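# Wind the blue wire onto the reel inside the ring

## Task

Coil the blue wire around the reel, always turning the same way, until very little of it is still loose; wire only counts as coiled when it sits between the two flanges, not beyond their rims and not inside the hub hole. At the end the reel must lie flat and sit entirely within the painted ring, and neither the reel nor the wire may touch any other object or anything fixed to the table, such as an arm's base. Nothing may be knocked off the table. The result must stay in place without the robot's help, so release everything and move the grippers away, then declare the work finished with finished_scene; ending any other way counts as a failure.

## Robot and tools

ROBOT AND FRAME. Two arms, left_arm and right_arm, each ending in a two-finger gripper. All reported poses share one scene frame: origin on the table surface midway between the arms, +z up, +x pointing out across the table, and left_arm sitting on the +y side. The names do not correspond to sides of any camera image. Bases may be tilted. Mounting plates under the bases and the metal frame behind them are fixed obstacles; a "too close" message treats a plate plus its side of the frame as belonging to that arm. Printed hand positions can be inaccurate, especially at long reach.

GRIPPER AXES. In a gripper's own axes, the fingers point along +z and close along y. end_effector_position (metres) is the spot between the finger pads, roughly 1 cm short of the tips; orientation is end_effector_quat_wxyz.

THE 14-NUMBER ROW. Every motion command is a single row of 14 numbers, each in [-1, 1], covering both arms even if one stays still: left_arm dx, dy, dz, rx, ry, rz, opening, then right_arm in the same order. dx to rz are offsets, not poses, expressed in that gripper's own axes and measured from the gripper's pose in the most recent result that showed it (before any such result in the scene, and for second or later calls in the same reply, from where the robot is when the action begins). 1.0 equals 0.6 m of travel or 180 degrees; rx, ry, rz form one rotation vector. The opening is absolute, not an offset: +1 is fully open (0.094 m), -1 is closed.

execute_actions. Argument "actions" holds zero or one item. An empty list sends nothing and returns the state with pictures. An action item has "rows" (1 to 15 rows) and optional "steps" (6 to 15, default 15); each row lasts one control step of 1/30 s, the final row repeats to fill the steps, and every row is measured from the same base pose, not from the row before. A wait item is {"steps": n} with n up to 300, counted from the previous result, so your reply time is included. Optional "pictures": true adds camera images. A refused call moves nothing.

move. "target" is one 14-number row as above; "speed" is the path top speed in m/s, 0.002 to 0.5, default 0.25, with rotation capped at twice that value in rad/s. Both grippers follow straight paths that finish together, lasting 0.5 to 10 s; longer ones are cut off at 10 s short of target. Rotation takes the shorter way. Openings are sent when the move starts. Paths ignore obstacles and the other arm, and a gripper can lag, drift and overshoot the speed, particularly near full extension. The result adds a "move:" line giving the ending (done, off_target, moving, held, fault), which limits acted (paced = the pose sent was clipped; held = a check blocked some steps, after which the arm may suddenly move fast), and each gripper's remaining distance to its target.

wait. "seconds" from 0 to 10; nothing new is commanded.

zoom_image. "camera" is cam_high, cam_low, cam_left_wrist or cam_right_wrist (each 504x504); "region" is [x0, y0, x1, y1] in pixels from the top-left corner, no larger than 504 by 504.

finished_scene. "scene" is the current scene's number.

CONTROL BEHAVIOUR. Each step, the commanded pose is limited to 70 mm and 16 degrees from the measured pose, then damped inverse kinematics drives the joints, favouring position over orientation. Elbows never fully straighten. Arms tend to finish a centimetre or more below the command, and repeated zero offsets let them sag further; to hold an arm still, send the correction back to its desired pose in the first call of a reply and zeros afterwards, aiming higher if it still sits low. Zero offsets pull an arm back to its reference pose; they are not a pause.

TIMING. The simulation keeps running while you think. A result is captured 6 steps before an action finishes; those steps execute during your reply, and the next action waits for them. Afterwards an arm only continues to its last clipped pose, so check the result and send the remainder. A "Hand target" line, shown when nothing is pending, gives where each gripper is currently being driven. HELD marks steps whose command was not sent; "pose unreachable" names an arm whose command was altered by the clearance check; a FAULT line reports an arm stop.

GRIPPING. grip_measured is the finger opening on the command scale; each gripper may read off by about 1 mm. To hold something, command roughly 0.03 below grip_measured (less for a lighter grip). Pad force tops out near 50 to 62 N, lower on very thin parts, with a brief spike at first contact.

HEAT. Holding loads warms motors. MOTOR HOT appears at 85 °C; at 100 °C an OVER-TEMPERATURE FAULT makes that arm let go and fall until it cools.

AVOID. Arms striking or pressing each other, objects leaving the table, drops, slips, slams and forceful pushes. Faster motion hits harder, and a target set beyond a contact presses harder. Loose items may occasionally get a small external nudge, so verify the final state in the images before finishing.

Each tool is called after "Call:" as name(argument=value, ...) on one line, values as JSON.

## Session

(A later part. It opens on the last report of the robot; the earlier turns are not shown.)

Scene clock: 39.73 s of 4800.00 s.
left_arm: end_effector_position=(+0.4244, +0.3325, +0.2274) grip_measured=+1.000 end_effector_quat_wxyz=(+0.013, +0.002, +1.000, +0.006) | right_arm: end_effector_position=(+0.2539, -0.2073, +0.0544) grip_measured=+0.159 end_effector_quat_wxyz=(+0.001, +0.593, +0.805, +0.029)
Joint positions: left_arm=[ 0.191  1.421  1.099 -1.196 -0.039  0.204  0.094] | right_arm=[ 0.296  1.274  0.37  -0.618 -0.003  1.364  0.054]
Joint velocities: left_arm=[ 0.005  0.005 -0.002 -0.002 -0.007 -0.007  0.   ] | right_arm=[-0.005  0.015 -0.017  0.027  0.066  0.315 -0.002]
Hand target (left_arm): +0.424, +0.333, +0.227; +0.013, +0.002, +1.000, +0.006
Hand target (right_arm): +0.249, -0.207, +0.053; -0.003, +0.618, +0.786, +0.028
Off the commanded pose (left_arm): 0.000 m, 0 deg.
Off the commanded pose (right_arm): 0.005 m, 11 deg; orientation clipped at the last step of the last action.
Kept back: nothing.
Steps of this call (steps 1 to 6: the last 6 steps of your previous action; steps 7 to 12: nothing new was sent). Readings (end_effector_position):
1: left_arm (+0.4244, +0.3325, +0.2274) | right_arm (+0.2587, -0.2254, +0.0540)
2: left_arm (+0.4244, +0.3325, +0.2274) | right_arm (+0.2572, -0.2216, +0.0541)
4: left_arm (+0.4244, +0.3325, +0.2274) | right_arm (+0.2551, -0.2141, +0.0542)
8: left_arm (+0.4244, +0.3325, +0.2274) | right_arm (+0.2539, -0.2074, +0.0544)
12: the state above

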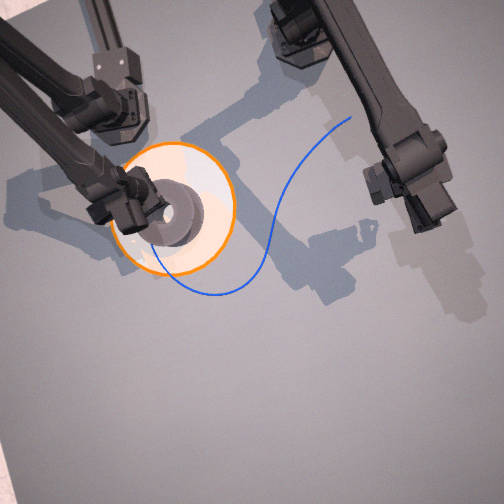

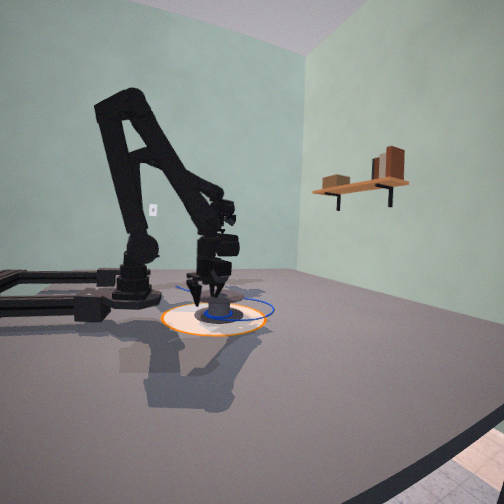

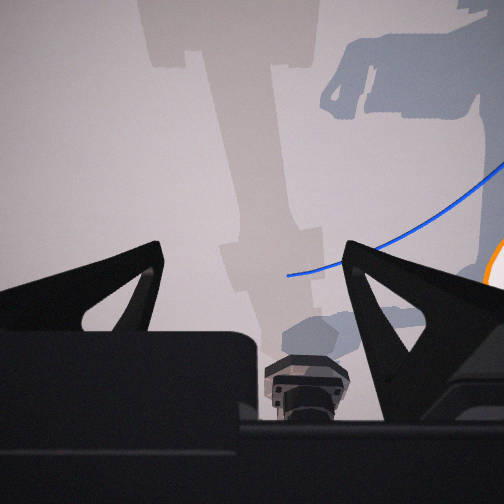

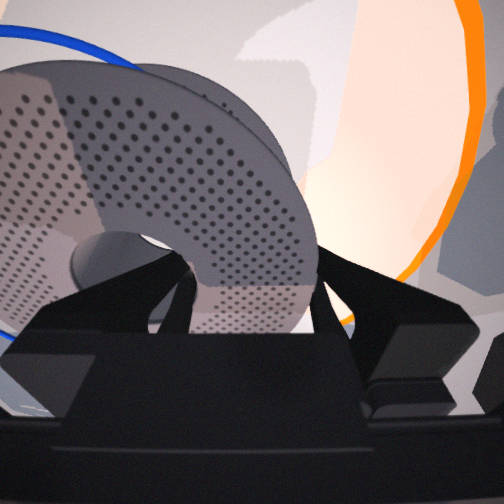

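Call:
move(target=[0, 0, 0, 0, 0, 0, 1, 0.0325, 0.0077, 0.0043, 0.0121, -0.0144, 0.1735, 0.13], speed=0.5)

Call:
execute_actions(actions=[{"rows": [[0,0,0,0,0,0,1,0,0,0,0,0,0,1],[0,0,0,0,0,0,1,0,0,0,0,0,0,1],[0,0,0,0,0,0,1,0,0,0,0,0,0,1],[0,0,0,0,0,0,1,0,0.003,-0.01,0,0,0,1],[0,0,0,0,0,0,1,0,0.006,-0.02,0,0,0,1],[0,0,0,0,0,0,1,0,0.009,-0.03,0,0,0,1],[0,0,0,0,0,0,1,0,0.012,-0.04,0,0,0,1],[0,0,0,0,0,0,1,0,0.015,-0.05,0,0,0,1],[0,0,0,0,0,0,1,0,0.018,-0.06,0,0,0,1],[0,0,0,0,0,0,1,0,0.021,-0.07,0,0,-0.015,1],[0,0,0,0,0,0,1,0,0.024,-0.08,0,0,-0.03,1],[0,0,0,0,0,0,1,0,0.024,-0.08,0,0,-0.05,1],[0,0,0,0,0,0,1,0,0.024,-0.08,0,0,-0.07,1],[0,0,0,0,0,0,1,0,0.024,-0.08,0,0,-0.09,1],[0,0,0,0,0,0,1,0,0.024,-0.08,0,0,-0.11,1]], "steps": 15}])

Call:
execute_actions(actions=[{"rows": [[0,0,0,0,0,0,1,0.007,0.024,-0.015,0,0,-0.4,1],[0,0,0,0,0,0,1,0.009,0.03,-0.016,0,0,-0.4,1],[0,0,0,0,0,0,1,0.011,0.036,-0.017,0,0,-0.4,1],[0,0,0,0,0,0,1,0.013,0.042,-0.018,0,0,-0.4,1],[0,0,0,0,0,0,1,0.015,0.048,-0.019,0,0,-0.4,1],[0,0,0,0,0,0,1,0.017,0.054,-0.02,0,0,-0.4,1],[0,0,0,0,0,0,1,0.019,0.06,-0.02,0,0,-0.4,1],[0,0,0,0,0,0,1,0.021,0.066,-0.02,0,0,-0.4,1],[0,0,0,0,0,0,1,0.023,0.072,-0.02,0,0,-0.4,1],[0,0,0,0,0,0,1,0.025,0.078,-0.02,0,0,-0.4,1],[0,0,0,0,0,0,1,0.027,0.084,-0.02,0,0,-0.4,1],[0,0,0,0,0,0,1,0.029,0.09,-0.02,0,0,-0.4,1],[0,0,0,0,0,0,1,0.031,0.096,-0.02,0,0,-0.4,1],[0,0,0,0,0,0,1,0.033,0.102,-0.02,0,0,-0.4,1],[0,0,0,0,0,0,1,0.035,0.108,-0.02,0,0,-0.4,1]], "steps": 15}])

Call:
execute_actions(actions=[{"rows": [[0,0,0,0,0,0,1,-0.018,0.04,-0.015,0,0,-0.4,1],[0,0,0,0,0,0,1,-0.021,0.046,-0.015,0,0,-0.4,1],[0,0,0,0,0,0,1,-0.024,0.052,-0.015,0,0,-0.4,1],[0,0,0,0,0,0,1,-0.027,0.058,-0.015,0,0,-0.4,1],[0,0,0,0,0,0,1,-0.03,0.064,-0.015,0,0,-0.4,1],[0,0,0,0,0,0,1,-0.033,0.07,-0.015,0,0,-0.4,1],[0,0,0,0,0,0,1,-0.036,0.076,-0.015,0,0,-0.4,1],[0,0,0,0,0,0,1,-0.039,0.082,-0.015,0,0,-0.4,1],[0,0,0,0,0,0,1,-0.042,0.088,-0.015,0,0,-0.4,1],[0,0,0,0,0,0,1,-0.045,0.094,-0.015,0,0,-0.4,1]], "steps": 15}])

Call:
execute_actions(actions=[{"rows": [[0,0,0,0,0,0,1,0,0,0,0,0,-0.4,1]], "steps": 15}])

Call:
execute_actions(actions=[{"rows": [[0,0,0,0,0,0,1,0,0,0,0,0,-0.3,1]], "steps": 15}])

Call:
wait(seconds=0.3)

Scene clock: 46.80 s of 4800.00 s.
left_arm: end_effector_position=(+0.4244, +0.3325, +0.2274) grip_measured=+1.000 end_effector_quat_wxyz=(+0.013, +0.002, +1.000, +0.006) | right_arm: end_effector_position=(+0.2477, -0.1876, +0.0524) grip_measured=+0.158 end_effector_quat_wxyz=(-0.002, +0.785, +0.620, +0.006)
Joint positions: left_arm=[ 0.191  1.421  1.099 -1.196 -0.039  0.204  0.094] | right_arm=[ 0.414  1.3    0.38  -0.637  0.032  2.017  0.054]
Joint velocities: left_arm=[-0.005 -0.005 -0.002  0.007  0.037 -0.022  0.   ] | right_arm=[-0.015 -0.005 -0.007 -0.002 -0.051  0.081 -0.   ]
Hand target (left_arm): +0.424, +0.333, +0.227; +0.013, +0.002, +1.000, +0.006
Hand target (right_arm): +0.253, -0.186, +0.052; -0.002, +0.788, +0.616, +0.000
Off the commanded pose (left_arm): 0.000 m, 0 deg.
Off the commanded pose (right_arm): 0.005 m, 1 deg.
Kept back: nothing.
After step 90, 2.80 s passed at rest.
move: done

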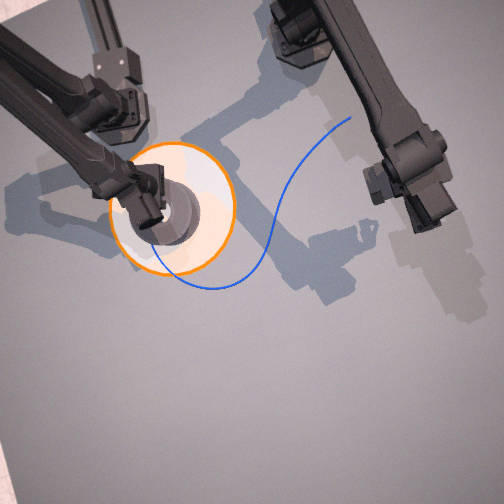

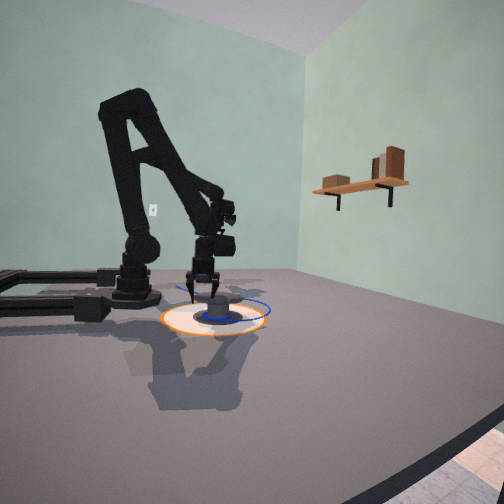

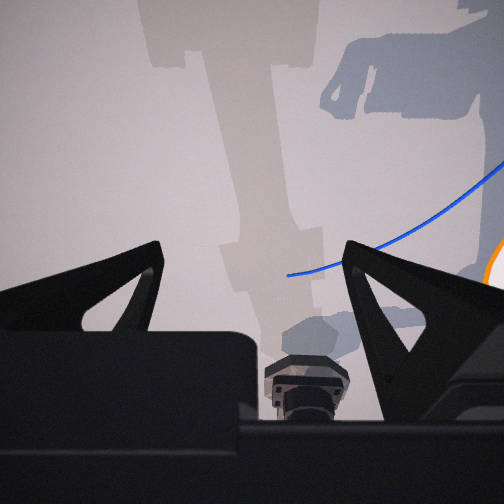

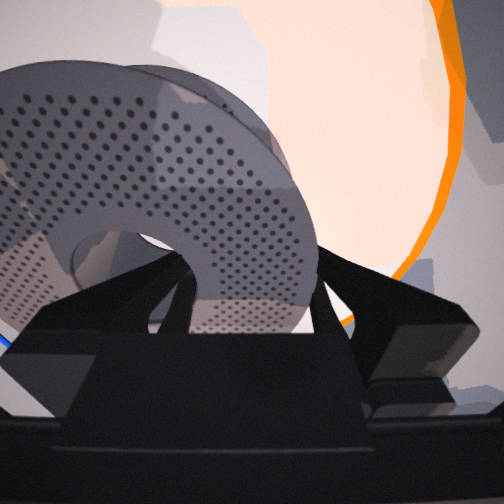

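Scene clock: 47.10 s of 4800.00 s.
left_arm: end_effector_position=(+0.4244, +0.3325, +0.2274) grip_measured=+1.000 end_effector_quat_wxyz=(+0.013, +0.002, +1.000, +0.006) | right_arm: end_effector_position=(+0.2347, -0.1911, +0.0621) grip_measured=+1.000 end_effector_quat_wxyz=(-0.012, +0.784, +0.620, -0.013)
Joint positions: left_arm=[ 0.191  1.421  1.099 -1.196 -0.039  0.204  0.094] | right_arm=[ 0.412  1.255  0.384 -0.729  0.032  2.015  0.094]
Joint velocities: left_arm=[-0.005 -0.015 -0.002  0.002  0.007 -0.007  0.   ] | right_arm=[-0.034 -0.415  0.081 -0.652  0.051 -0.007  0.   ]
Steps of this call (steps 1 to 9: the first 9 steps of this action). Readings (end_effector_position):
1: left_arm (+0.4244, +0.3325, +0.2274) | right_arm (+0.2477, -0.1875, +0.0524)
2: left_arm (+0.4244, +0.3325, +0.2274) | right_arm (+0.2477, -0.1875, +0.0524)
4: left_arm (+0.4244, +0.3325, +0.2274) | right_arm (+0.2472, -0.1876, +0.0525)
8: left_arm (+0.4244, +0.3325, +0.2274) | right_arm (+0.2364, -0.1904, +0.0587)
9: the state above

Scene clock: 47.60 s of 4800.00 s.
left_arm: end_effector_position=(+0.4244, +0.3325, +0.2274) grip_measured=+1.000 end_effector_quat_wxyz=(+0.013, +0.002, +1.000, +0.006) | right_arm: end_effector_position=(+0.2617, -0.1909, +0.0886) grip_measured=+1.000 end_effector_quat_wxyz=(+0.005, +0.579, +0.815, -0.027)
Joint positions: left_arm=[ 0.191  1.421  1.099 -1.196 -0.039  0.204  0.094] | right_arm=[ 0.433  1.25   0.481 -0.833  0.085  1.469  0.094]
Joint velocities: left_arm=[-0.005 -0.015 -0.002 -0.012 -0.051  0.066  0.   ] | right_arm=[ 0.034  0.405  0.3   -0.012  0.007 -1.429  0.   ]
Off your previous action's commanded pose (left_arm): 0.000 m, 0 deg at its last step (step 6 of this call).
Off your previous action's commanded pose (right_arm): 0.021 m, 12 deg at its last step (step 6 of this call).
Steps of this call (steps 1 to 6: the last 6 steps of your previous action; steps 7 to 15: the first 9 steps of this action, its rows measured from where the robot was after step 6). Readings (end_effector_position):
6: left_arm (+0.4244, +0.3325, +0.2274) | right_arm (+0.2445, -0.1934, +0.0873)
7: left_arm (+0.4244, +0.3325, +0.2274) | right_arm (+0.2469, -0.1940, +0.0894)
8: left_arm (+0.4244, +0.3325, +0.2274) | right_arm (+0.2488, -0.1944, +0.0904)
10: left_arm (+0.4244, +0.3325, +0.2274) | right_arm (+0.2514, -0.1940, +0.0905)
14: left_arm (+0.4244, +0.3325, +0.2274) | right_arm (+0.2586, -0.1916, +0.0888)
15: the state above

Scene clock: 48.10 s of 4800.00 s.
left_arm: end_effector_position=(+0.4244, +0.3325, +0.2274) grip_measured=+1.000 end_effector_quat_wxyz=(+0.013, +0.002, +1.000, +0.006) | right_arm: end_effector_position=(+0.3210, -0.1821, +0.0903) grip_measured=+1.000 end_effector_quat_wxyz=(-0.004, +0.267, +0.962, -0.049)
Joint positions: left_arm=[ 0.191  1.421  1.099 -1.196 -0.039  0.204  0.094] | right_arm=[ 0.438  1.425  0.646 -0.844  0.123  0.783  0.094]
Joint velocities: left_arm=[-0.015 -0.005 -0.007  0.002 -0.022  0.022  0.   ] | right_arm=[-0.005  0.327  0.33  -0.017  0.081 -1.326  0.   ]
Off your previous action's commanded pose (left_arm): 0.000 m, 0 deg at its last step (step 6 of this call).
Off your previous action's commanded pose (right_arm): 0.027 m, 32 deg at its last step (step 6 of this call); orientation clipped at that step.
Steps of this call (steps 1 to 6: the last 6 steps of your previous action; steps 7 to 15: the first 9 steps of this action, its rows measured from where the robot was after step 6). Readings (end_effector_position):
6: left_arm (+0.4244, +0.3325, +0.2274) | right_arm (+0.2868, -0.1851, +0.0901)
7: left_arm (+0.4244, +0.3325, +0.2274) | right_arm (+0.2907, -0.1850, +0.0906)
8: left_arm (+0.4244, +0.3325, +0.2274) | right_arm (+0.2943, -0.1852, +0.0908)
10: left_arm (+0.4244, +0.3325, +0.2274) | right_arm (+0.3019, -0.1849, +0.0912)
14: left_arm (+0.4244, +0.3325, +0.2274) | right_arm (+0.3171, -0.1827, +0.0905)
15: the state above

Scene clock: 48.60 s of 4800.00 s.
left_arm: end_effector_position=(+0.4244, +0.3325, +0.2274) grip_measured=+1.000 end_effector_quat_wxyz=(+0.013, +0.002, +1.000, +0.006) | right_arm: end_effector_position=(+0.3366, -0.1807, +0.0904) grip_measured=+1.000 end_effector_quat_wxyz=(-0.017, -0.075, +0.995, -0.057)
Joint positions: left_arm=[ 0.191  1.421  1.099 -1.196 -0.039  0.204  0.094] | right_arm=[ 0.445  1.463  0.686 -0.845  0.148  0.098  0.094]
Joint velocities: left_arm=[-0.005  0.005 -0.002 -0.012 -0.022 -0.066  0.   ] | right_arm=[ 0.034 -0.015 -0.022  0.002  0.037 -1.355  0.   ]
Off your previous action's commanded pose (left_arm): 0.000 m, 0 deg at its last step (step 6 of this call).
Off your previous action's commanded pose (right_arm): 0.015 m, 32 deg at its last step (step 6 of this call); orientation clipped at that step.
Steps of this call (steps 1 to 6: the last 6 steps of your previous action; steps 7 to 15: the first 9 steps of this action, its rows measured from where the robot was after step 6). Readings (end_effector_position):
6: left_arm (+0.4244, +0.3325, +0.2274) | right_arm (+0.3359, -0.1788, +0.0899)
7: left_arm (+0.4244, +0.3325, +0.2274) | right_arm (+0.3361, -0.1794, +0.0900)
8: left_arm (+0.4244, +0.3325, +0.2274) | right_arm (+0.3363, -0.1802, +0.0901)
10: left_arm (+0.4244, +0.3325, +0.2274) | right_arm (+0.3365, -0.1810, +0.0902)
14: left_arm (+0.4244, +0.3325, +0.2274) | right_arm (+0.3366, -0.1809, +0.0904)
15: the state above

Scene clock: 49.10 s of 4800.00 s.
left_arm: end_effector_position=(+0.4244, +0.3325, +0.2274) grip_measured=+1.000 end_effector_quat_wxyz=(+0.013, +0.002, +1.000, +0.006) | right_arm: end_effector_position=(+0.3371, -0.1820, +0.0909) grip_measured=+1.000 end_effector_quat_wxyz=(-0.037, -0.407, +0.911, -0.058)
Joint positions: left_arm=[ 0.191  1.421  1.099 -1.196 -0.039  0.204  0.094] | right_arm=[ 0.451  1.463  0.686 -0.845  0.168 -0.585  0.094]
Joint velocities: left_arm=[-0.015 -0.015 -0.007 -0.002 -0.022  0.007  0.   ] | right_arm=[ 0.015 -0.015 -0.007 -0.002 -0.007 -1.282  0.   ]
Off your previous action's commanded pose (left_arm): 0.000 m, 0 deg at its last step (step 6 of this call).
Off your previous action's commanded pose (right_arm): 0.002 m, 33 deg at its last step (step 6 of this call); orientation clipped at that step.
Steps of this call (steps 1 to 6: the last 6 steps of your previous action; steps 7 to 15: the first 9 steps of this action, its rows measured from where the robot was after step 6). Readings (end_effector_position):
6: left_arm (+0.4244, +0.3325, +0.2274) | right_arm (+0.3365, -0.1803, +0.0904)
7: left_arm (+0.4244, +0.3325, +0.2274) | right_arm (+0.3367, -0.1809, +0.0905)
8: left_arm (+0.4244, +0.3325, +0.2274) | right_arm (+0.3369, -0.1815, +0.0906)
10: left_arm (+0.4244, +0.3325, +0.2274) | right_arm (+0.3371, -0.1824, +0.0907)
14: left_arm (+0.4244, +0.3325, +0.2274) | right_arm (+0.3371, -0.1821, +0.0908)
15: the state above

Scene clock: 49.60 s of 4800.00 s.
left_arm: end_effector_position=(+0.4244, +0.3325, +0.2274) grip_measured=+1.000 end_effector_quat_wxyz=(+0.013, +0.002, +1.000, +0.006) | right_arm: end_effector_position=(+0.3370, -0.1816, +0.0908) grip_measured=+1.000 end_effector_quat_wxyz=(+0.049, +0.599, -0.798, +0.048)
Joint positions: left_arm=[ 0.191  1.421  1.099 -1.196 -0.039  0.204  0.094] | right_arm=[ 0.452  1.463  0.686 -0.845  0.167 -1.031  0.094]
Joint velocities: left_arm=[-0.024  0.005 -0.002 -0.007 -0.022 -0.066  0.   ] | right_arm=[ 0.005  0.005 -0.007 -0.002  0.007 -0.227  0.   ]
Hand target (left_arm): +0.424, +0.333, +0.227; +0.013, +0.002, +1.000, +0.006
Hand target (right_arm): +0.336, -0.180, +0.090; -0.050, -0.613, +0.787, -0.045
Off the commanded pose (left_arm): 0.000 m, 0 deg.
Off the commanded pose (right_arm): 0.002 m, 5 deg; orientation clipped at the last step of the last action.
Kept back: nothing.
Steps of this call (steps 1 to 6: the last 6 steps of your previous action; steps 7 to 15: nothing new was sent). Readings (end_effector_position):
1: left_arm (+0.4244, +0.3325, +0.2274) | right_arm (+0.3371, -0.1818, +0.0909)
2: left_arm (+0.4244, +0.3325, +0.2274) | right_arm (+0.3371, -0.1818, +0.0909)
4: left_arm (+0.4244, +0.3325, +0.2274) | right_arm (+0.3371, -0.1818, +0.0909)
8: left_arm (+0.4244, +0.3325, +0.2274) | right_arm (+0.3370, -0.1816, +0.0908)
15: the state above

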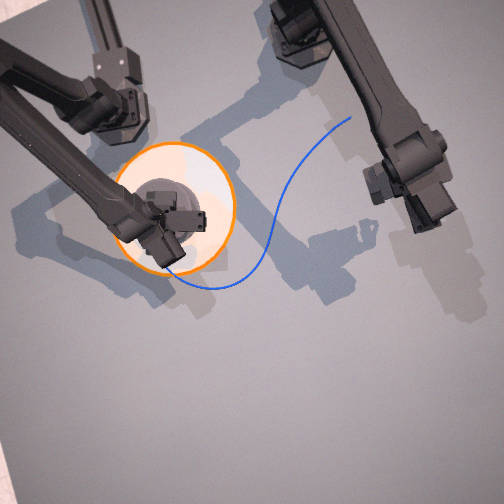

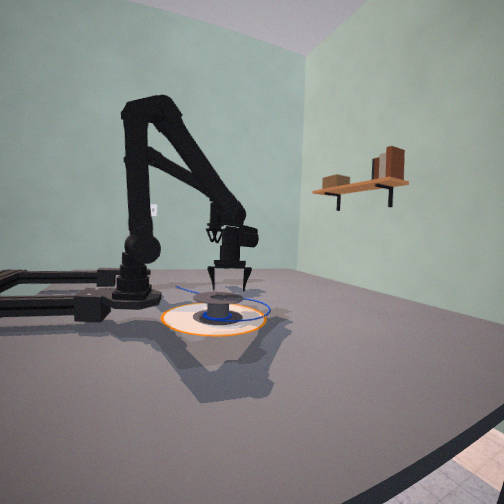

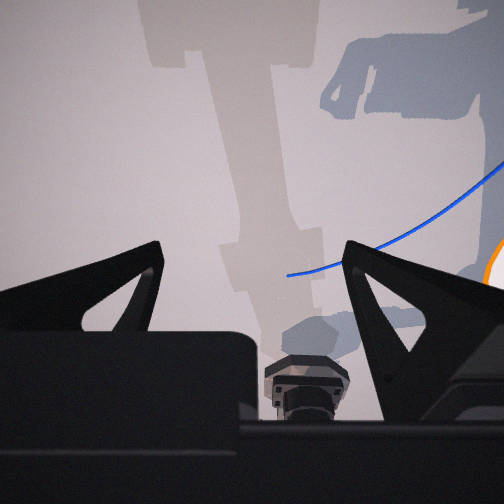

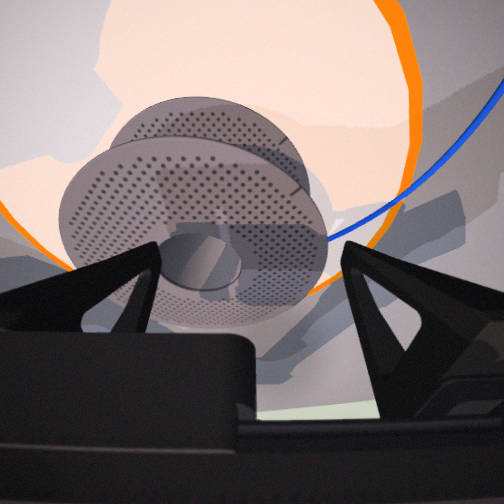

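Call:
move(target=[0, 0, 0, 0, 0, 0, 1, -0.0281, 0.0017, 0.0143, 0.0156, -0.0427, -0.3063, 1], speed=0.5)

Call:
move(target=[0, 0, 0, 0, 0, 0, 1, 0, 0, 0.052, 0, 0, 0, 1], speed=0.12)

Call:
move(target=[0, 0, 0, 0, 0, 0, 1, 0.0791, 0.1278, 0, 0, 0, 0.6472, 0.12], speed=0.5)

Call:
move(target=[0, 0, 0, 0, 0, 0, 1, 0.0791, 0.1278, 0, 0, 0, 0.6472, 0.12], speed=0.5)

Call:
execute_actions(actions=[{"rows": [[0,0,0,0,0,0,1,0,0,0,0,0,0,1],[0,0,0,0,0,0,1,0,0,0,0,0,0,1],[0,0,0,0,0,0,1,0,0,0,0,0,0,1],[0,0,0,0,0,0,1,0,0.005,-0.01,0,0,0,1],[0,0,0,0,0,0,1,0,0.01,-0.02,0,0,0,1],[0,0,0,0,0,0,1,0,0.015,-0.03,0,0,0,1],[0,0,0,0,0,0,1,0,0.018,-0.04,0,0,0,1],[0,0,0,0,0,0,1,0,0.021,-0.05,0,0,0,1],[0,0,0,0,0,0,1,0,0.024,-0.06,0,0,0,1],[0,0,0,0,0,0,1,0,0.026,-0.07,0,0,-0.015,1],[0,0,0,0,0,0,1,0,0.028,-0.08,0,0,-0.03,1],[0,0,0,0,0,0,1,0,0.028,-0.08,0,0,-0.05,1],[0,0,0,0,0,0,1,0,0.028,-0.08,0,0,-0.07,1],[0,0,0,0,0,0,1,0,0.028,-0.08,0,0,-0.09,1],[0,0,0,0,0,0,1,0,0.028,-0.08,0,0,-0.11,1]], "steps": 15}])

Call:
execute_actions(actions=[{"rows": [[0,0,0,0,0,0,1,0.008,0.024,-0.015,0,0,-0.4,1],[0,0,0,0,0,0,1,0.012,0.03,-0.016,0,0,-0.4,1],[0,0,0,0,0,0,1,0.016,0.036,-0.017,0,0,-0.4,1],[0,0,0,0,0,0,1,0.02,0.042,-0.018,0,0,-0.4,1],[0,0,0,0,0,0,1,0.024,0.048,-0.019,0,0,-0.4,1],[0,0,0,0,0,0,1,0.028,0.054,-0.02,0,0,-0.4,1],[0,0,0,0,0,0,1,0.032,0.06,-0.02,0,0,-0.4,1],[0,0,0,0,0,0,1,0.036,0.066,-0.02,0,0,-0.4,1],[0,0,0,0,0,0,1,0.04,0.072,-0.02,0,0,-0.4,1],[0,0,0,0,0,0,1,0.044,0.078,-0.02,0,0,-0.4,1],[0,0,0,0,0,0,1,0.048,0.084,-0.02,0,0,-0.4,1],[0,0,0,0,0,0,1,0.052,0.09,-0.02,0,0,-0.4,1],[0,0,0,0,0,0,1,0.056,0.096,-0.02,0,0,-0.4,1],[0,0,0,0,0,0,1,0.06,0.102,-0.02,0,0,-0.4,1],[0,0,0,0,0,0,1,0.064,0.108,-0.02,0,0,-0.4,1]], "steps": 15}])

Call:
execute_actions(actions=[{"rows": [[0,0,0,0,0,0,1,-0.018,0.04,-0.015,0,0,-0.4,1],[0,0,0,0,0,0,1,-0.021,0.046,-0.015,0,0,-0.4,1],[0,0,0,0,0,0,1,-0.024,0.052,-0.015,0,0,-0.4,1],[0,0,0,0,0,0,1,-0.027,0.058,-0.015,0,0,-0.4,1],[0,0,0,0,0,0,1,-0.03,0.064,-0.015,0,0,-0.4,1],[0,0,0,0,0,0,1,-0.033,0.07,-0.015,0,0,-0.4,1],[0,0,0,0,0,0,1,-0.036,0.076,-0.015,0,0,-0.4,1],[0,0,0,0,0,0,1,-0.039,0.082,-0.015,0,0,-0.4,1],[0,0,0,0,0,0,1,-0.042,0.088,-0.015,0,0,-0.4,1],[0,0,0,0,0,0,1,-0.045,0.094,-0.015,0,0,-0.4,1]], "steps": 15}])

Call:
execute_actions(actions=[{"rows": [[0,0,0,0,0,0,1,0,0,0,0,0,-0.4,1]], "steps": 15}])

Call:
execute_actions(actions=[{"rows": [[0,0,0,0,0,0,1,0,0,0,0,0,-0.4,1]], "steps": 15}])

Call:
execute_actions(actions=[{"rows": [[0,0,0,0,0,0,1,0,0,0,0,0,-0.3,1]], "steps": 15}])

Call:
wait(seconds=0.3)

Call:
zoom_image(camera="cam_low", region=[155, 270, 285, 345])

Scene clock: 53.57 s of 4800.00 s.
left_arm: end_effector_position=(+0.4244, +0.3325, +0.2274) grip_measured=+1.000 end_effector_quat_wxyz=(+0.013, +0.002, +1.000, +0.006) | right_arm: end_effector_position=(+0.3431, -0.1643, +0.0842) grip_measured=+1.000 end_effector_quat_wxyz=(-0.001, +0.902, -0.432, +0.004)
Joint positions: left_arm=[ 0.191  1.421  1.099 -1.196 -0.039  0.204  0.094] | right_arm=[ 0.433  1.463  0.668 -0.765  0.045 -2.018  0.094]
Joint velocities: left_arm=[-0.015  0.005 -0.002  0.007  0.007 -0.037  0.   ] | right_arm=[-0.015  0.005 -0.007 -0.027  0.007 -0.051  0.   ]
Hand target (left_arm): +0.424, +0.333, +0.227; +0.013, +0.002, +1.000, +0.006
Hand target (right_arm): +0.341, -0.167, +0.080; -0.001, +0.902, -0.431, +0.001
Off the commanded pose (left_arm): 0.000 m, 0 deg.
Off the commanded pose (right_arm): 0.005 m, 0 deg.
Kept back: nothing.
move: done

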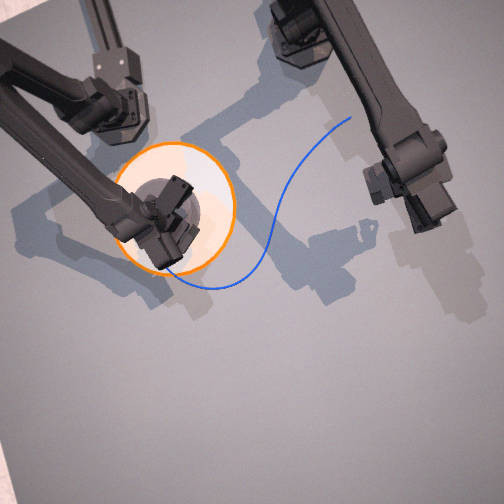

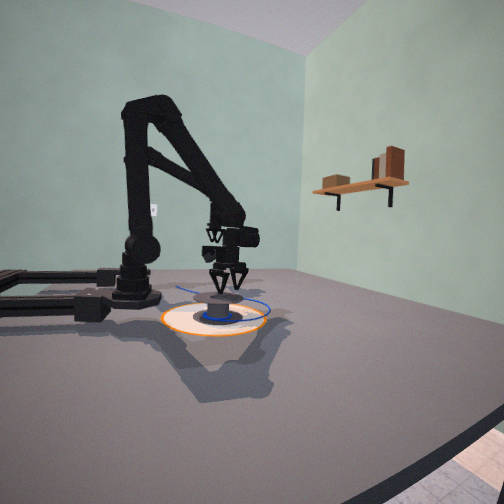

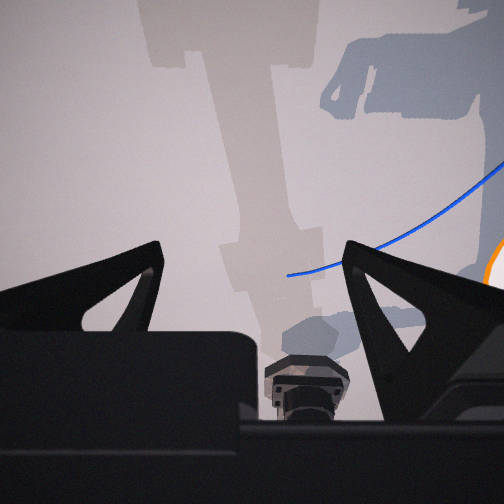

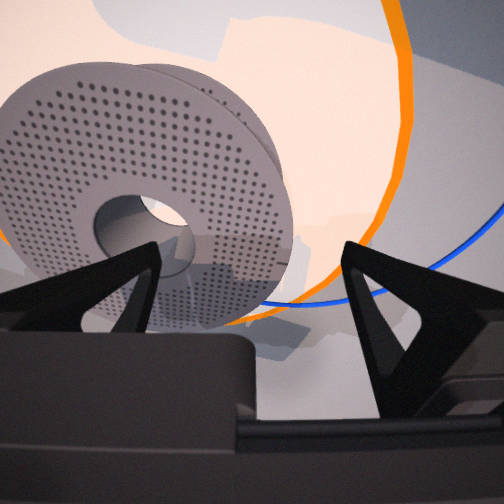

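Scene clock: 54.37 s of 4800.00 s.
left_arm: end_effector_position=(+0.4244, +0.3325, +0.2274) grip_measured=+1.000 end_effector_quat_wxyz=(+0.013, +0.002, +1.000, +0.006) | right_arm: end_effector_position=(+0.3454, -0.1626, +0.0573) grip_measured=+1.000 end_effector_quat_wxyz=(-0.003, +0.902, -0.432, +0.007)
Joint positions: left_arm=[ 0.191  1.421  1.099 -1.196 -0.039  0.204  0.094] | right_arm=[ 0.433  1.535  0.646 -0.663  0.045 -2.018  0.094]
Joint velocities: left_arm=[ 0.005 -0.005 -0.007 -0.012  0.007 -0.051  0.   ] | right_arm=[-0.015 -0.015  0.002  0.022  0.022 -0.051  0.   ]
Hand target (left_arm): +0.424, +0.333, +0.227; +0.013, +0.002, +1.000, +0.006
Hand target (right_arm): +0.343, -0.165, +0.053; -0.001, +0.902, -0.431, +0.004
Off the commanded pose (left_arm): 0.000 m, 0 deg.
Off the commanded pose (right_arm): 0.005 m, 0 deg.
Kept back: nothing.
move: done

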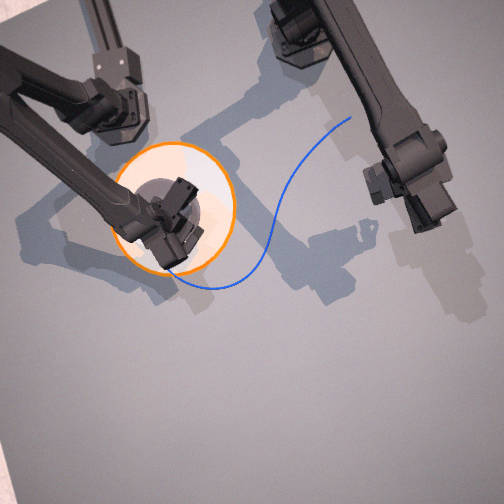

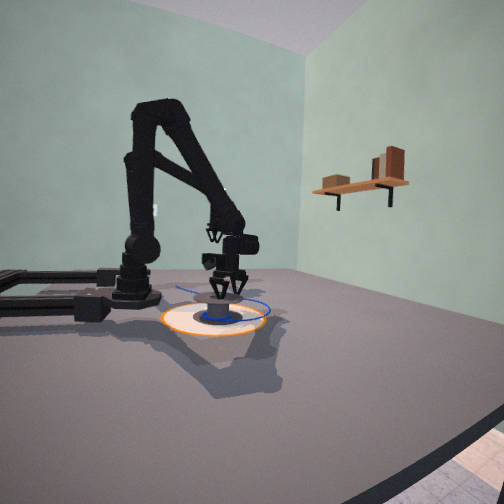

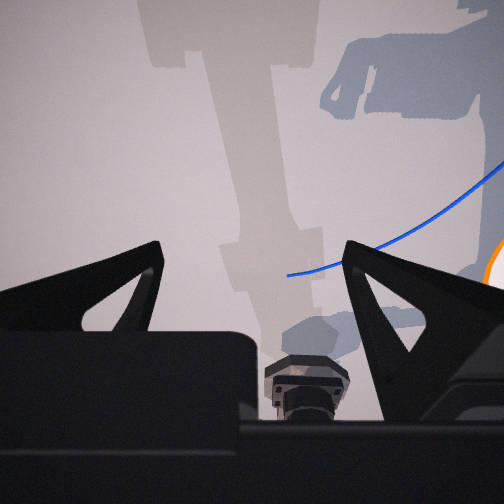

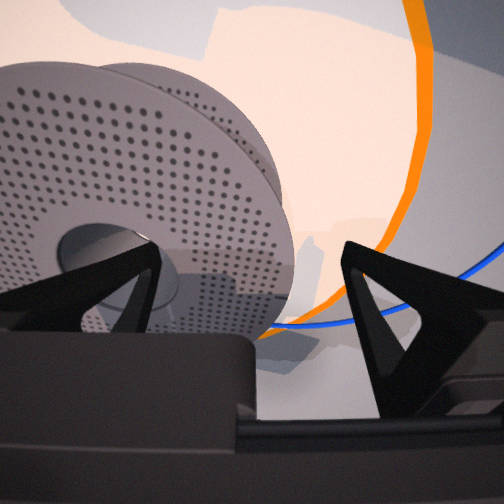

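Scene clock: 57.10 s of 4800.00 s.
left_arm: end_effector_position=(+0.4244, +0.3325, +0.2274) grip_measured=+1.000 end_effector_quat_wxyz=(+0.013, +0.002, +1.000, +0.006) | right_arm: end_effector_position=(+0.3141, -0.2455, +0.0583) grip_measured=+0.142 end_effector_quat_wxyz=(+0.004, -0.124, +0.992, +0.004)
Joint positions: left_arm=[ 0.191  1.421  1.099 -1.196 -0.039  0.204  0.094] | right_arm=[ 0.161  1.435  0.548 -0.664  0.029 -0.29   0.054]
Joint velocities: left_arm=[-0.015 -0.005 -0.012 -0.017  0.037  0.037  0.   ] | right_arm=[-0.005 -0.005 -0.007  0.022 -0.066  0.051 -0.   ]
Hand target (left_arm): +0.424, +0.333, +0.227; +0.013, +0.002, +1.000, +0.006
Hand target (right_arm): +0.315, -0.250, +0.059; +0.009, -0.108, +0.994, -0.003
Off the commanded pose (left_arm): 0.000 m, 0 deg.
Off the commanded pose (right_arm): 0.003 m, 2 deg.
Kept back: nothing.
move: done

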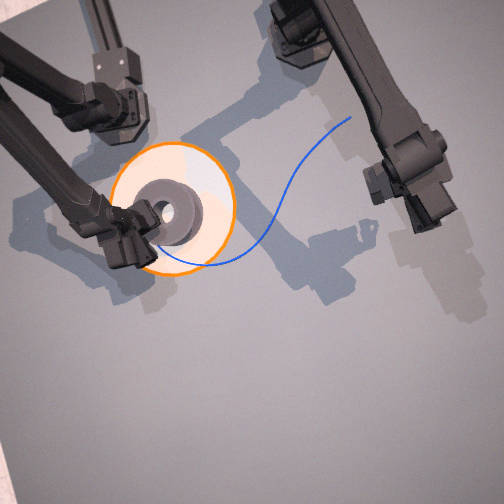

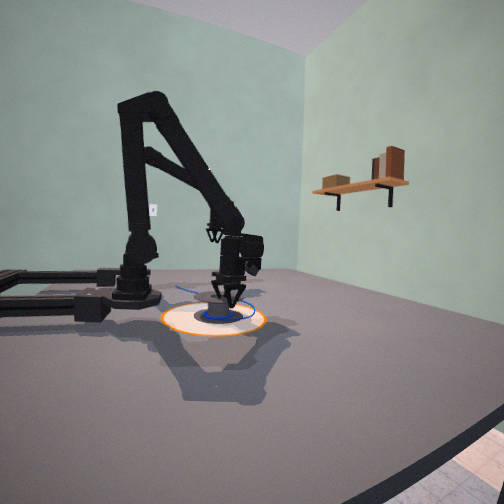

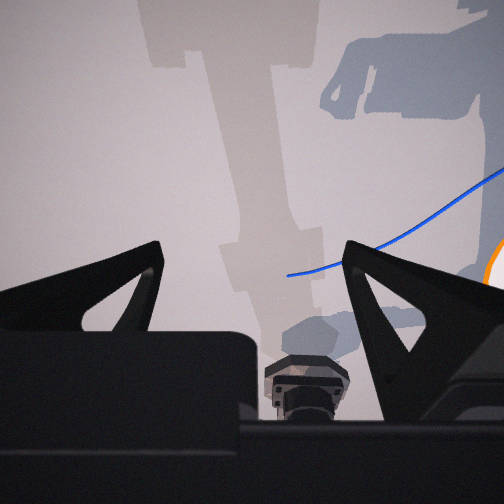

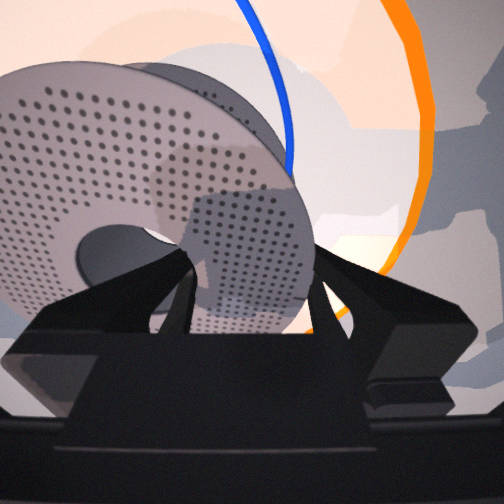

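Scene clock: 59.90 s of 4800.00 s.
left_arm: end_effector_position=(+0.4244, +0.3325, +0.2274) grip_measured=+1.000 end_effector_quat_wxyz=(+0.013, +0.002, +1.000, +0.006) | right_arm: end_effector_position=(+0.2558, -0.1786, +0.0602) grip_measured=+0.142 end_effector_quat_wxyz=(-0.004, +0.775, +0.632, +0.012)
Joint positions: left_arm=[ 0.191  1.421  1.099 -1.196 -0.039  0.204  0.094] | right_arm=[ 0.44   1.296  0.409 -0.664  0.023  2.011  0.054]
Joint velocities: left_arm=[-0.005 -0.005 -0.007  0.007 -0.037  0.022  0.   ] | right_arm=[ 0.005 -0.015 -0.012 -0.002 -0.037  0.007  0.002]
Hand target (left_arm): +0.424, +0.333, +0.227; +0.013, +0.002, +1.000, +0.006
Hand target (right_arm): +0.250, -0.180, +0.059; -0.005, +0.778, +0.628, +0.005
Off the commanded pose (left_arm): 0.000 m, 0 deg.
Off the commanded pose (right_arm): 0.008 m, 1 deg.
Kept back: nothing.
move: done

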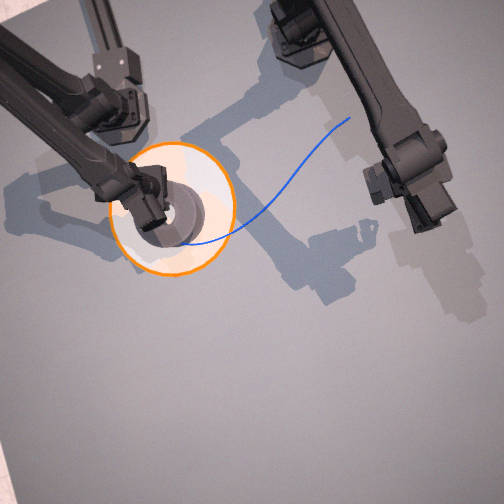

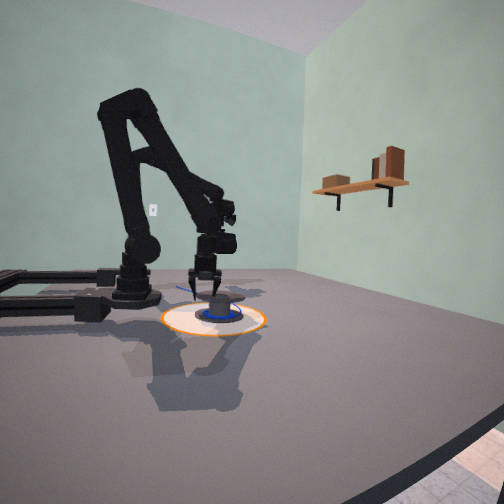

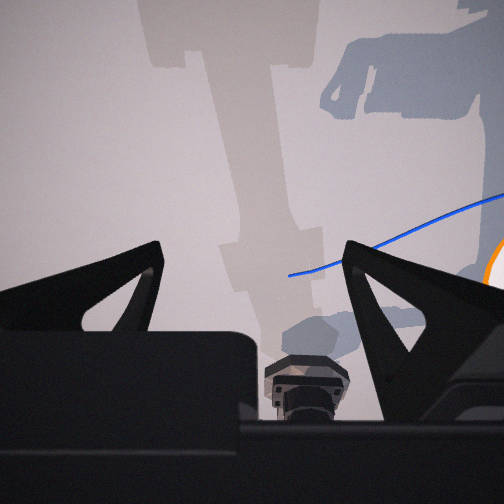

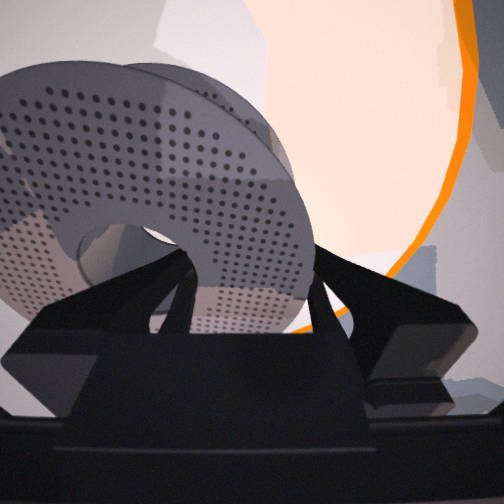

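Scene clock: 60.20 s of 4800.00 s.
left_arm: end_effector_position=(+0.4244, +0.3325, +0.2274) grip_measured=+1.000 end_effector_quat_wxyz=(+0.013, +0.002, +1.000, +0.006) | right_arm: end_effector_position=(+0.2432, -0.1837, +0.0683) grip_measured=+1.000 end_effector_quat_wxyz=(-0.015, +0.775, +0.632, -0.011)
Joint positions: left_arm=[ 0.191  1.421  1.099 -1.196 -0.039  0.204  0.094] | right_arm=[ 0.432  1.264  0.415 -0.752  0.023  2.006  0.094]
Joint velocities: left_arm=[ 0.005  0.005 -0.022  0.002 -0.051 -0.022  0.   ] | right_arm=[-0.093 -0.337  0.139 -0.652 -0.022 -0.037  0.   ]
Steps of this call (steps 1 to 9: the first 9 steps of this action). Readings (end_effector_position):
1: left_arm (+0.4244, +0.3325, +0.2274) | right_arm (+0.2558, -0.1786, +0.0602)
2: left_arm (+0.4244, +0.3325, +0.2274) | right_arm (+0.2558, -0.1786, +0.0602)
4: left_arm (+0.4244, +0.3325, +0.2274) | right_arm (+0.2551, -0.1788, +0.0602)
8: left_arm (+0.4244, +0.3325, +0.2274) | right_arm (+0.2448, -0.1826, +0.0651)
9: the state above

Scene clock: 60.70 s of 4800.00 s.
left_arm: end_effector_position=(+0.4244, +0.3325, +0.2274) grip_measured=+1.000 end_effector_quat_wxyz=(+0.013, +0.002, +1.000, +0.006) | right_arm: end_effector_position=(+0.2726, -0.1746, +0.0963) grip_measured=+1.000 end_effector_quat_wxyz=(+0.002, +0.562, +0.827, -0.019)
Joint positions: left_arm=[ 0.191  1.421  1.099 -1.196 -0.039  0.204  0.094] | right_arm=[ 0.476  1.267  0.521 -0.851  0.068  1.47   0.094]
Joint velocities: left_arm=[-0.024 -0.015  0.017 -0.007 -0.081  0.081  0.   ] | right_arm=[ 0.161  0.444  0.354 -0.002  0.095 -1.253  0.   ]
Off your previous action's commanded pose (left_arm): 0.000 m, 0 deg at its last step (step 6 of this call).
Off your previous action's commanded pose (right_arm): 0.021 m, 12 deg at its last step (step 6 of this call).
Steps of this call (steps 1 to 6: the last 6 steps of your previous action; steps 7 to 15: the first 9 steps of this action, its rows measured from where the robot was after step 6). Readings (end_effector_position):
6: left_arm (+0.4244, +0.3325, +0.2274) | right_arm (+0.2555, -0.1854, +0.0952)
7: left_arm (+0.4244, +0.3325, +0.2274) | right_arm (+0.2578, -0.1859, +0.0973)
8: left_arm (+0.4244, +0.3325, +0.2274) | right_arm (+0.2598, -0.1859, +0.0985)
10: left_arm (+0.4244, +0.3325, +0.2274) | right_arm (+0.2621, -0.1842, +0.0984)
14: left_arm (+0.4244, +0.3325, +0.2274) | right_arm (+0.2695, -0.1767, +0.0966)
15: the state above

Scene clock: 61.20 s of 4800.00 s.
left_arm: end_effector_position=(+0.4244, +0.3325, +0.2274) grip_measured=+1.000 end_effector_quat_wxyz=(+0.013, +0.002, +1.000, +0.006) | right_arm: end_effector_position=(+0.3322, -0.1562, +0.0982) grip_measured=+1.000 end_effector_quat_wxyz=(-0.003, +0.240, +0.970, -0.038)
Joint positions: left_arm=[ 0.191  1.421  1.099 -1.196 -0.039  0.204  0.094] | right_arm=[ 0.501  1.443  0.693 -0.865  0.104  0.789  0.094]
Joint velocities: left_arm=[-0.005 -0.015 -0.012 -0.017 -0.007 -0.051  0.   ] | right_arm=[ 0.005  0.298  0.281 -0.037  0.066 -1.341  0.   ]
Off your previous action's commanded pose (left_arm): 0.000 m, 0 deg at its last step (step 6 of this call).
Off your previous action's commanded pose (right_arm): 0.028 m, 31 deg at its last step (step 6 of this call); orientation clipped at that step.
Steps of this call (steps 1 to 6: the last 6 steps of your previous action; steps 7 to 15: the first 9 steps of this action, its rows measured from where the robot was after step 6). Readings (end_effector_position):
6: left_arm (+0.4244, +0.3325, +0.2274) | right_arm (+0.2987, -0.1613, +0.0979)
7: left_arm (+0.4244, +0.3325, +0.2274) | right_arm (+0.3028, -0.1603, +0.0983)
8: left_arm (+0.4244, +0.3325, +0.2274) | right_arm (+0.3067, -0.1601, +0.0987)
10: left_arm (+0.4244, +0.3325, +0.2274) | right_arm (+0.3140, -0.1595, +0.0990)
14: left_arm (+0.4244, +0.3325, +0.2274) | right_arm (+0.3286, -0.1571, +0.0985)
15: the state above

Scene clock: 61.70 s of 4800.00 s.
left_arm: end_effector_position=(+0.4244, +0.3325, +0.2274) grip_measured=+1.000 end_effector_quat_wxyz=(+0.013, +0.002, +1.000, +0.006) | right_arm: end_effector_position=(+0.3475, -0.1540, +0.0982) grip_measured=+1.000 end_effector_quat_wxyz=(-0.013, -0.105, +0.993, -0.047)
Joint positions: left_arm=[ 0.191  1.421  1.099 -1.196 -0.039  0.204  0.094] | right_arm=[ 0.507  1.481  0.733 -0.867  0.128  0.099  0.094]
Joint velocities: left_arm=[-0.005 -0.005 -0.012 -0.012 -0.095 -0.007  0.   ] | right_arm=[ 0.034  0.015  0.002  0.007 -0.022 -1.282  0.   ]
Off your previous action's commanded pose (left_arm): 0.000 m, 0 deg at its last step (step 6 of this call).
Off your previous action's commanded pose (right_arm): 0.016 m, 32 deg at its last step (step 6 of this call); orientation clipped at that step.
Steps of this call (steps 1 to 6: the last 6 steps of your previous action; steps 7 to 15: the first 9 steps of this action, its rows measured from where the robot was after step 6). Readings (end_effector_position):
6: left_arm (+0.4244, +0.3325, +0.2274) | right_arm (+0.3468, -0.1520, +0.0979)
7: left_arm (+0.4244, +0.3325, +0.2274) | right_arm (+0.3470, -0.1526, +0.0979)
8: left_arm (+0.4244, +0.3325, +0.2274) | right_arm (+0.3472, -0.1533, +0.0979)
10: left_arm (+0.4244, +0.3325, +0.2274) | right_arm (+0.3475, -0.1541, +0.0980)
14: left_arm (+0.4244, +0.3325, +0.2274) | right_arm (+0.3476, -0.1542, +0.0982)
15: the state above

Scene clock: 62.20 s of 4800.00 s.
left_arm: end_effector_position=(+0.4244, +0.3325, +0.2274) grip_measured=+1.000 end_effector_quat_wxyz=(+0.013, +0.002, +1.000, +0.006) | right_arm: end_effector_position=(+0.3482, -0.1556, +0.0987) grip_measured=+1.000 end_effector_quat_wxyz=(-0.029, -0.434, +0.899, -0.052)
Joint positions: left_arm=[ 0.191  1.421  1.099 -1.196 -0.039  0.204  0.094] | right_arm=[ 0.514  1.481  0.733 -0.867  0.151 -0.583  0.094]
Joint velocities: left_arm=[-0.005 -0.005  0.002  0.007 -0.037  0.037  0.   ] | right_arm=[ 0.015  0.005  0.002 -0.017  0.007 -1.311  0.   ]
Off your previous action's commanded pose (left_arm): 0.000 m, 0 deg at its last step (step 6 of this call).
Off your previous action's commanded pose (right_arm): 0.002 m, 32 deg at its last step (step 6 of this call); orientation clipped at that step.
Steps of this call (steps 1 to 6: the last 6 steps of your previous action; steps 7 to 15: the first 9 steps of this action, its rows measured from where the robot was after step 6). Readings (end_effector_position):
6: left_arm (+0.4244, +0.3325, +0.2274) | right_arm (+0.3474, -0.1535, +0.0983)
7: left_arm (+0.4244, +0.3325, +0.2274) | right_arm (+0.3476, -0.1541, +0.0983)
8: left_arm (+0.4244, +0.3325, +0.2274) | right_arm (+0.3479, -0.1548, +0.0984)
10: left_arm (+0.4244, +0.3325, +0.2274) | right_arm (+0.3482, -0.1557, +0.0985)
14: left_arm (+0.4244, +0.3325, +0.2274) | right_arm (+0.3483, -0.1557, +0.0987)
15: the state above

Scene clock: 62.70 s of 4800.00 s.
left_arm: end_effector_position=(+0.4244, +0.3325, +0.2274) grip_measured=+1.000 end_effector_quat_wxyz=(+0.013, +0.002, +1.000, +0.006) | right_arm: end_effector_position=(+0.3489, -0.1569, +0.0992) grip_measured=+1.000 end_effector_quat_wxyz=(+0.049, +0.712, -0.699, +0.047)
Joint positions: left_arm=[ 0.191  1.421  1.099 -1.196 -0.039  0.204  0.094] | right_arm=[ 0.519  1.481  0.733 -0.867  0.17  -1.267  0.094]
Joint velocities: left_arm=[-0.015 -0.005 -0.012  0.007  0.022  0.007  0.   ] | right_arm=[ 0.005 -0.015 -0.002 -0.007  0.081 -1.355  0.   ]
Off your previous action's commanded pose (left_arm): 0.000 m, 0 deg at its last step (step 6 of this call).
Off your previous action's commanded pose (right_arm): 0.002 m, 33 deg at its last step (step 6 of this call); orientation clipped at that step.
Steps of this call (steps 1 to 6: the last 6 steps of your previous action; steps 7 to 15: the first 9 steps of this action, its rows measured from where the robot was after step 6). Readings (end_effector_position):
6: left_arm (+0.4244, +0.3325, +0.2274) | right_arm (+0.3482, -0.1551, +0.0987)
7: left_arm (+0.4244, +0.3325, +0.2274) | right_arm (+0.3483, -0.1557, +0.0988)
8: left_arm (+0.4244, +0.3325, +0.2274) | right_arm (+0.3486, -0.1564, +0.0989)
10: left_arm (+0.4244, +0.3325, +0.2274) | right_arm (+0.3488, -0.1571, +0.0990)
14: left_arm (+0.4244, +0.3325, +0.2274) | right_arm (+0.3489, -0.1571, +0.0991)
15: the state above

Scene clock: 63.20 s of 4800.00 s.
left_arm: end_effector_position=(+0.4244, +0.3325, +0.2274) grip_measured=+1.000 end_effector_quat_wxyz=(+0.013, +0.002, +1.000, +0.006) | right_arm: end_effector_position=(+0.3488, -0.1566, +0.0991) grip_measured=+1.000 end_effector_quat_wxyz=(+0.058, +0.849, -0.524, +0.035)
Joint positions: left_arm=[ 0.191  1.421  1.099 -1.196 -0.039  0.204  0.094] | right_arm=[ 0.519  1.481  0.733 -0.867  0.169 -1.712  0.094]
Joint velocities: left_arm=[ 0.005  0.005 -0.007  0.002  0.022 -0.051  0.   ] | right_arm=[-0.005 -0.005 -0.012  0.007  0.022 -0.168  0.   ]
Hand target (left_arm): +0.424, +0.333, +0.227; +0.013, +0.002, +1.000, +0.006
Hand target (right_arm): +0.348, -0.155, +0.099; +0.058, +0.859, -0.508, +0.032
Off the commanded pose (left_arm): 0.000 m, 0 deg.
Off the commanded pose (right_arm): 0.002 m, 5 deg; orientation clipped at the last step of the last action.
Kept back: nothing.
Steps of this call (steps 1 to 6: the last 6 steps of your previous action; steps 7 to 15: nothing new was sent). Readings (end_effector_position):
1: left_arm (+0.4244, +0.3325, +0.2274) | right_arm (+0.3489, -0.1569, +0.0992)
2: left_arm (+0.4244, +0.3325, +0.2274) | right_arm (+0.3488, -0.1568, +0.0992)
4: left_arm (+0.4244, +0.3325, +0.2274) | right_arm (+0.3488, -0.1568, +0.0992)
8: left_arm (+0.4244, +0.3325, +0.2274) | right_arm (+0.3488, -0.1566, +0.0991)
15: the state above

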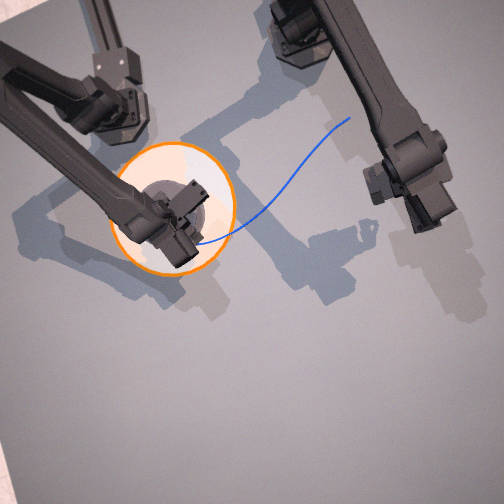

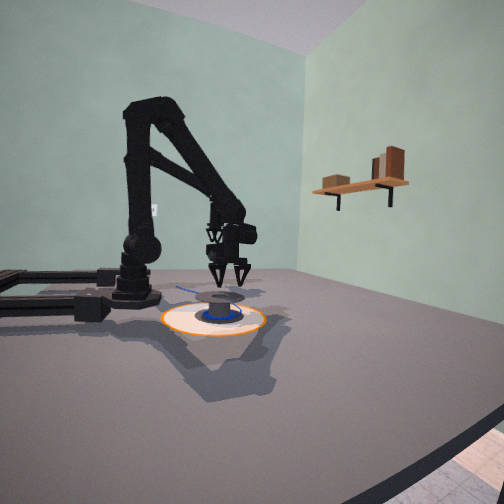

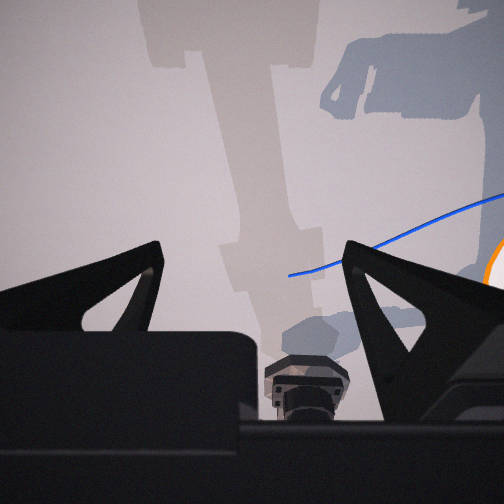

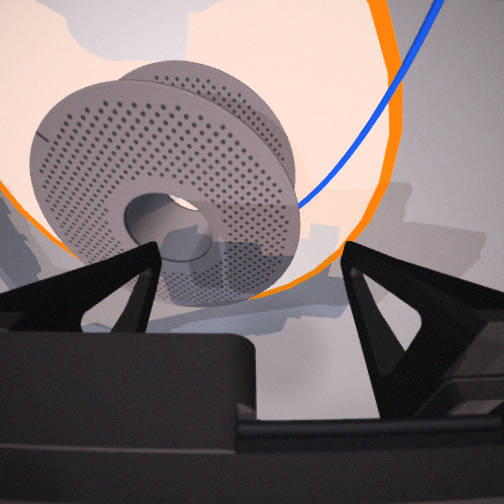

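Region (155, 270, 285, 345) of cam_low's 504x504 image, scaled by 3.877, with more detail than that image has; it fills the top 291 rows of this view, and the rest is white.

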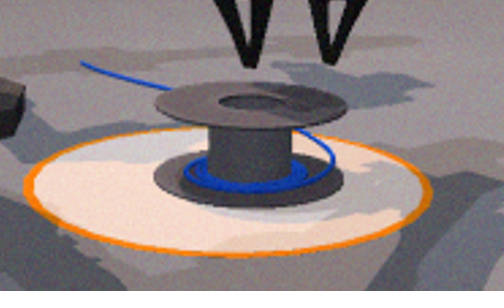

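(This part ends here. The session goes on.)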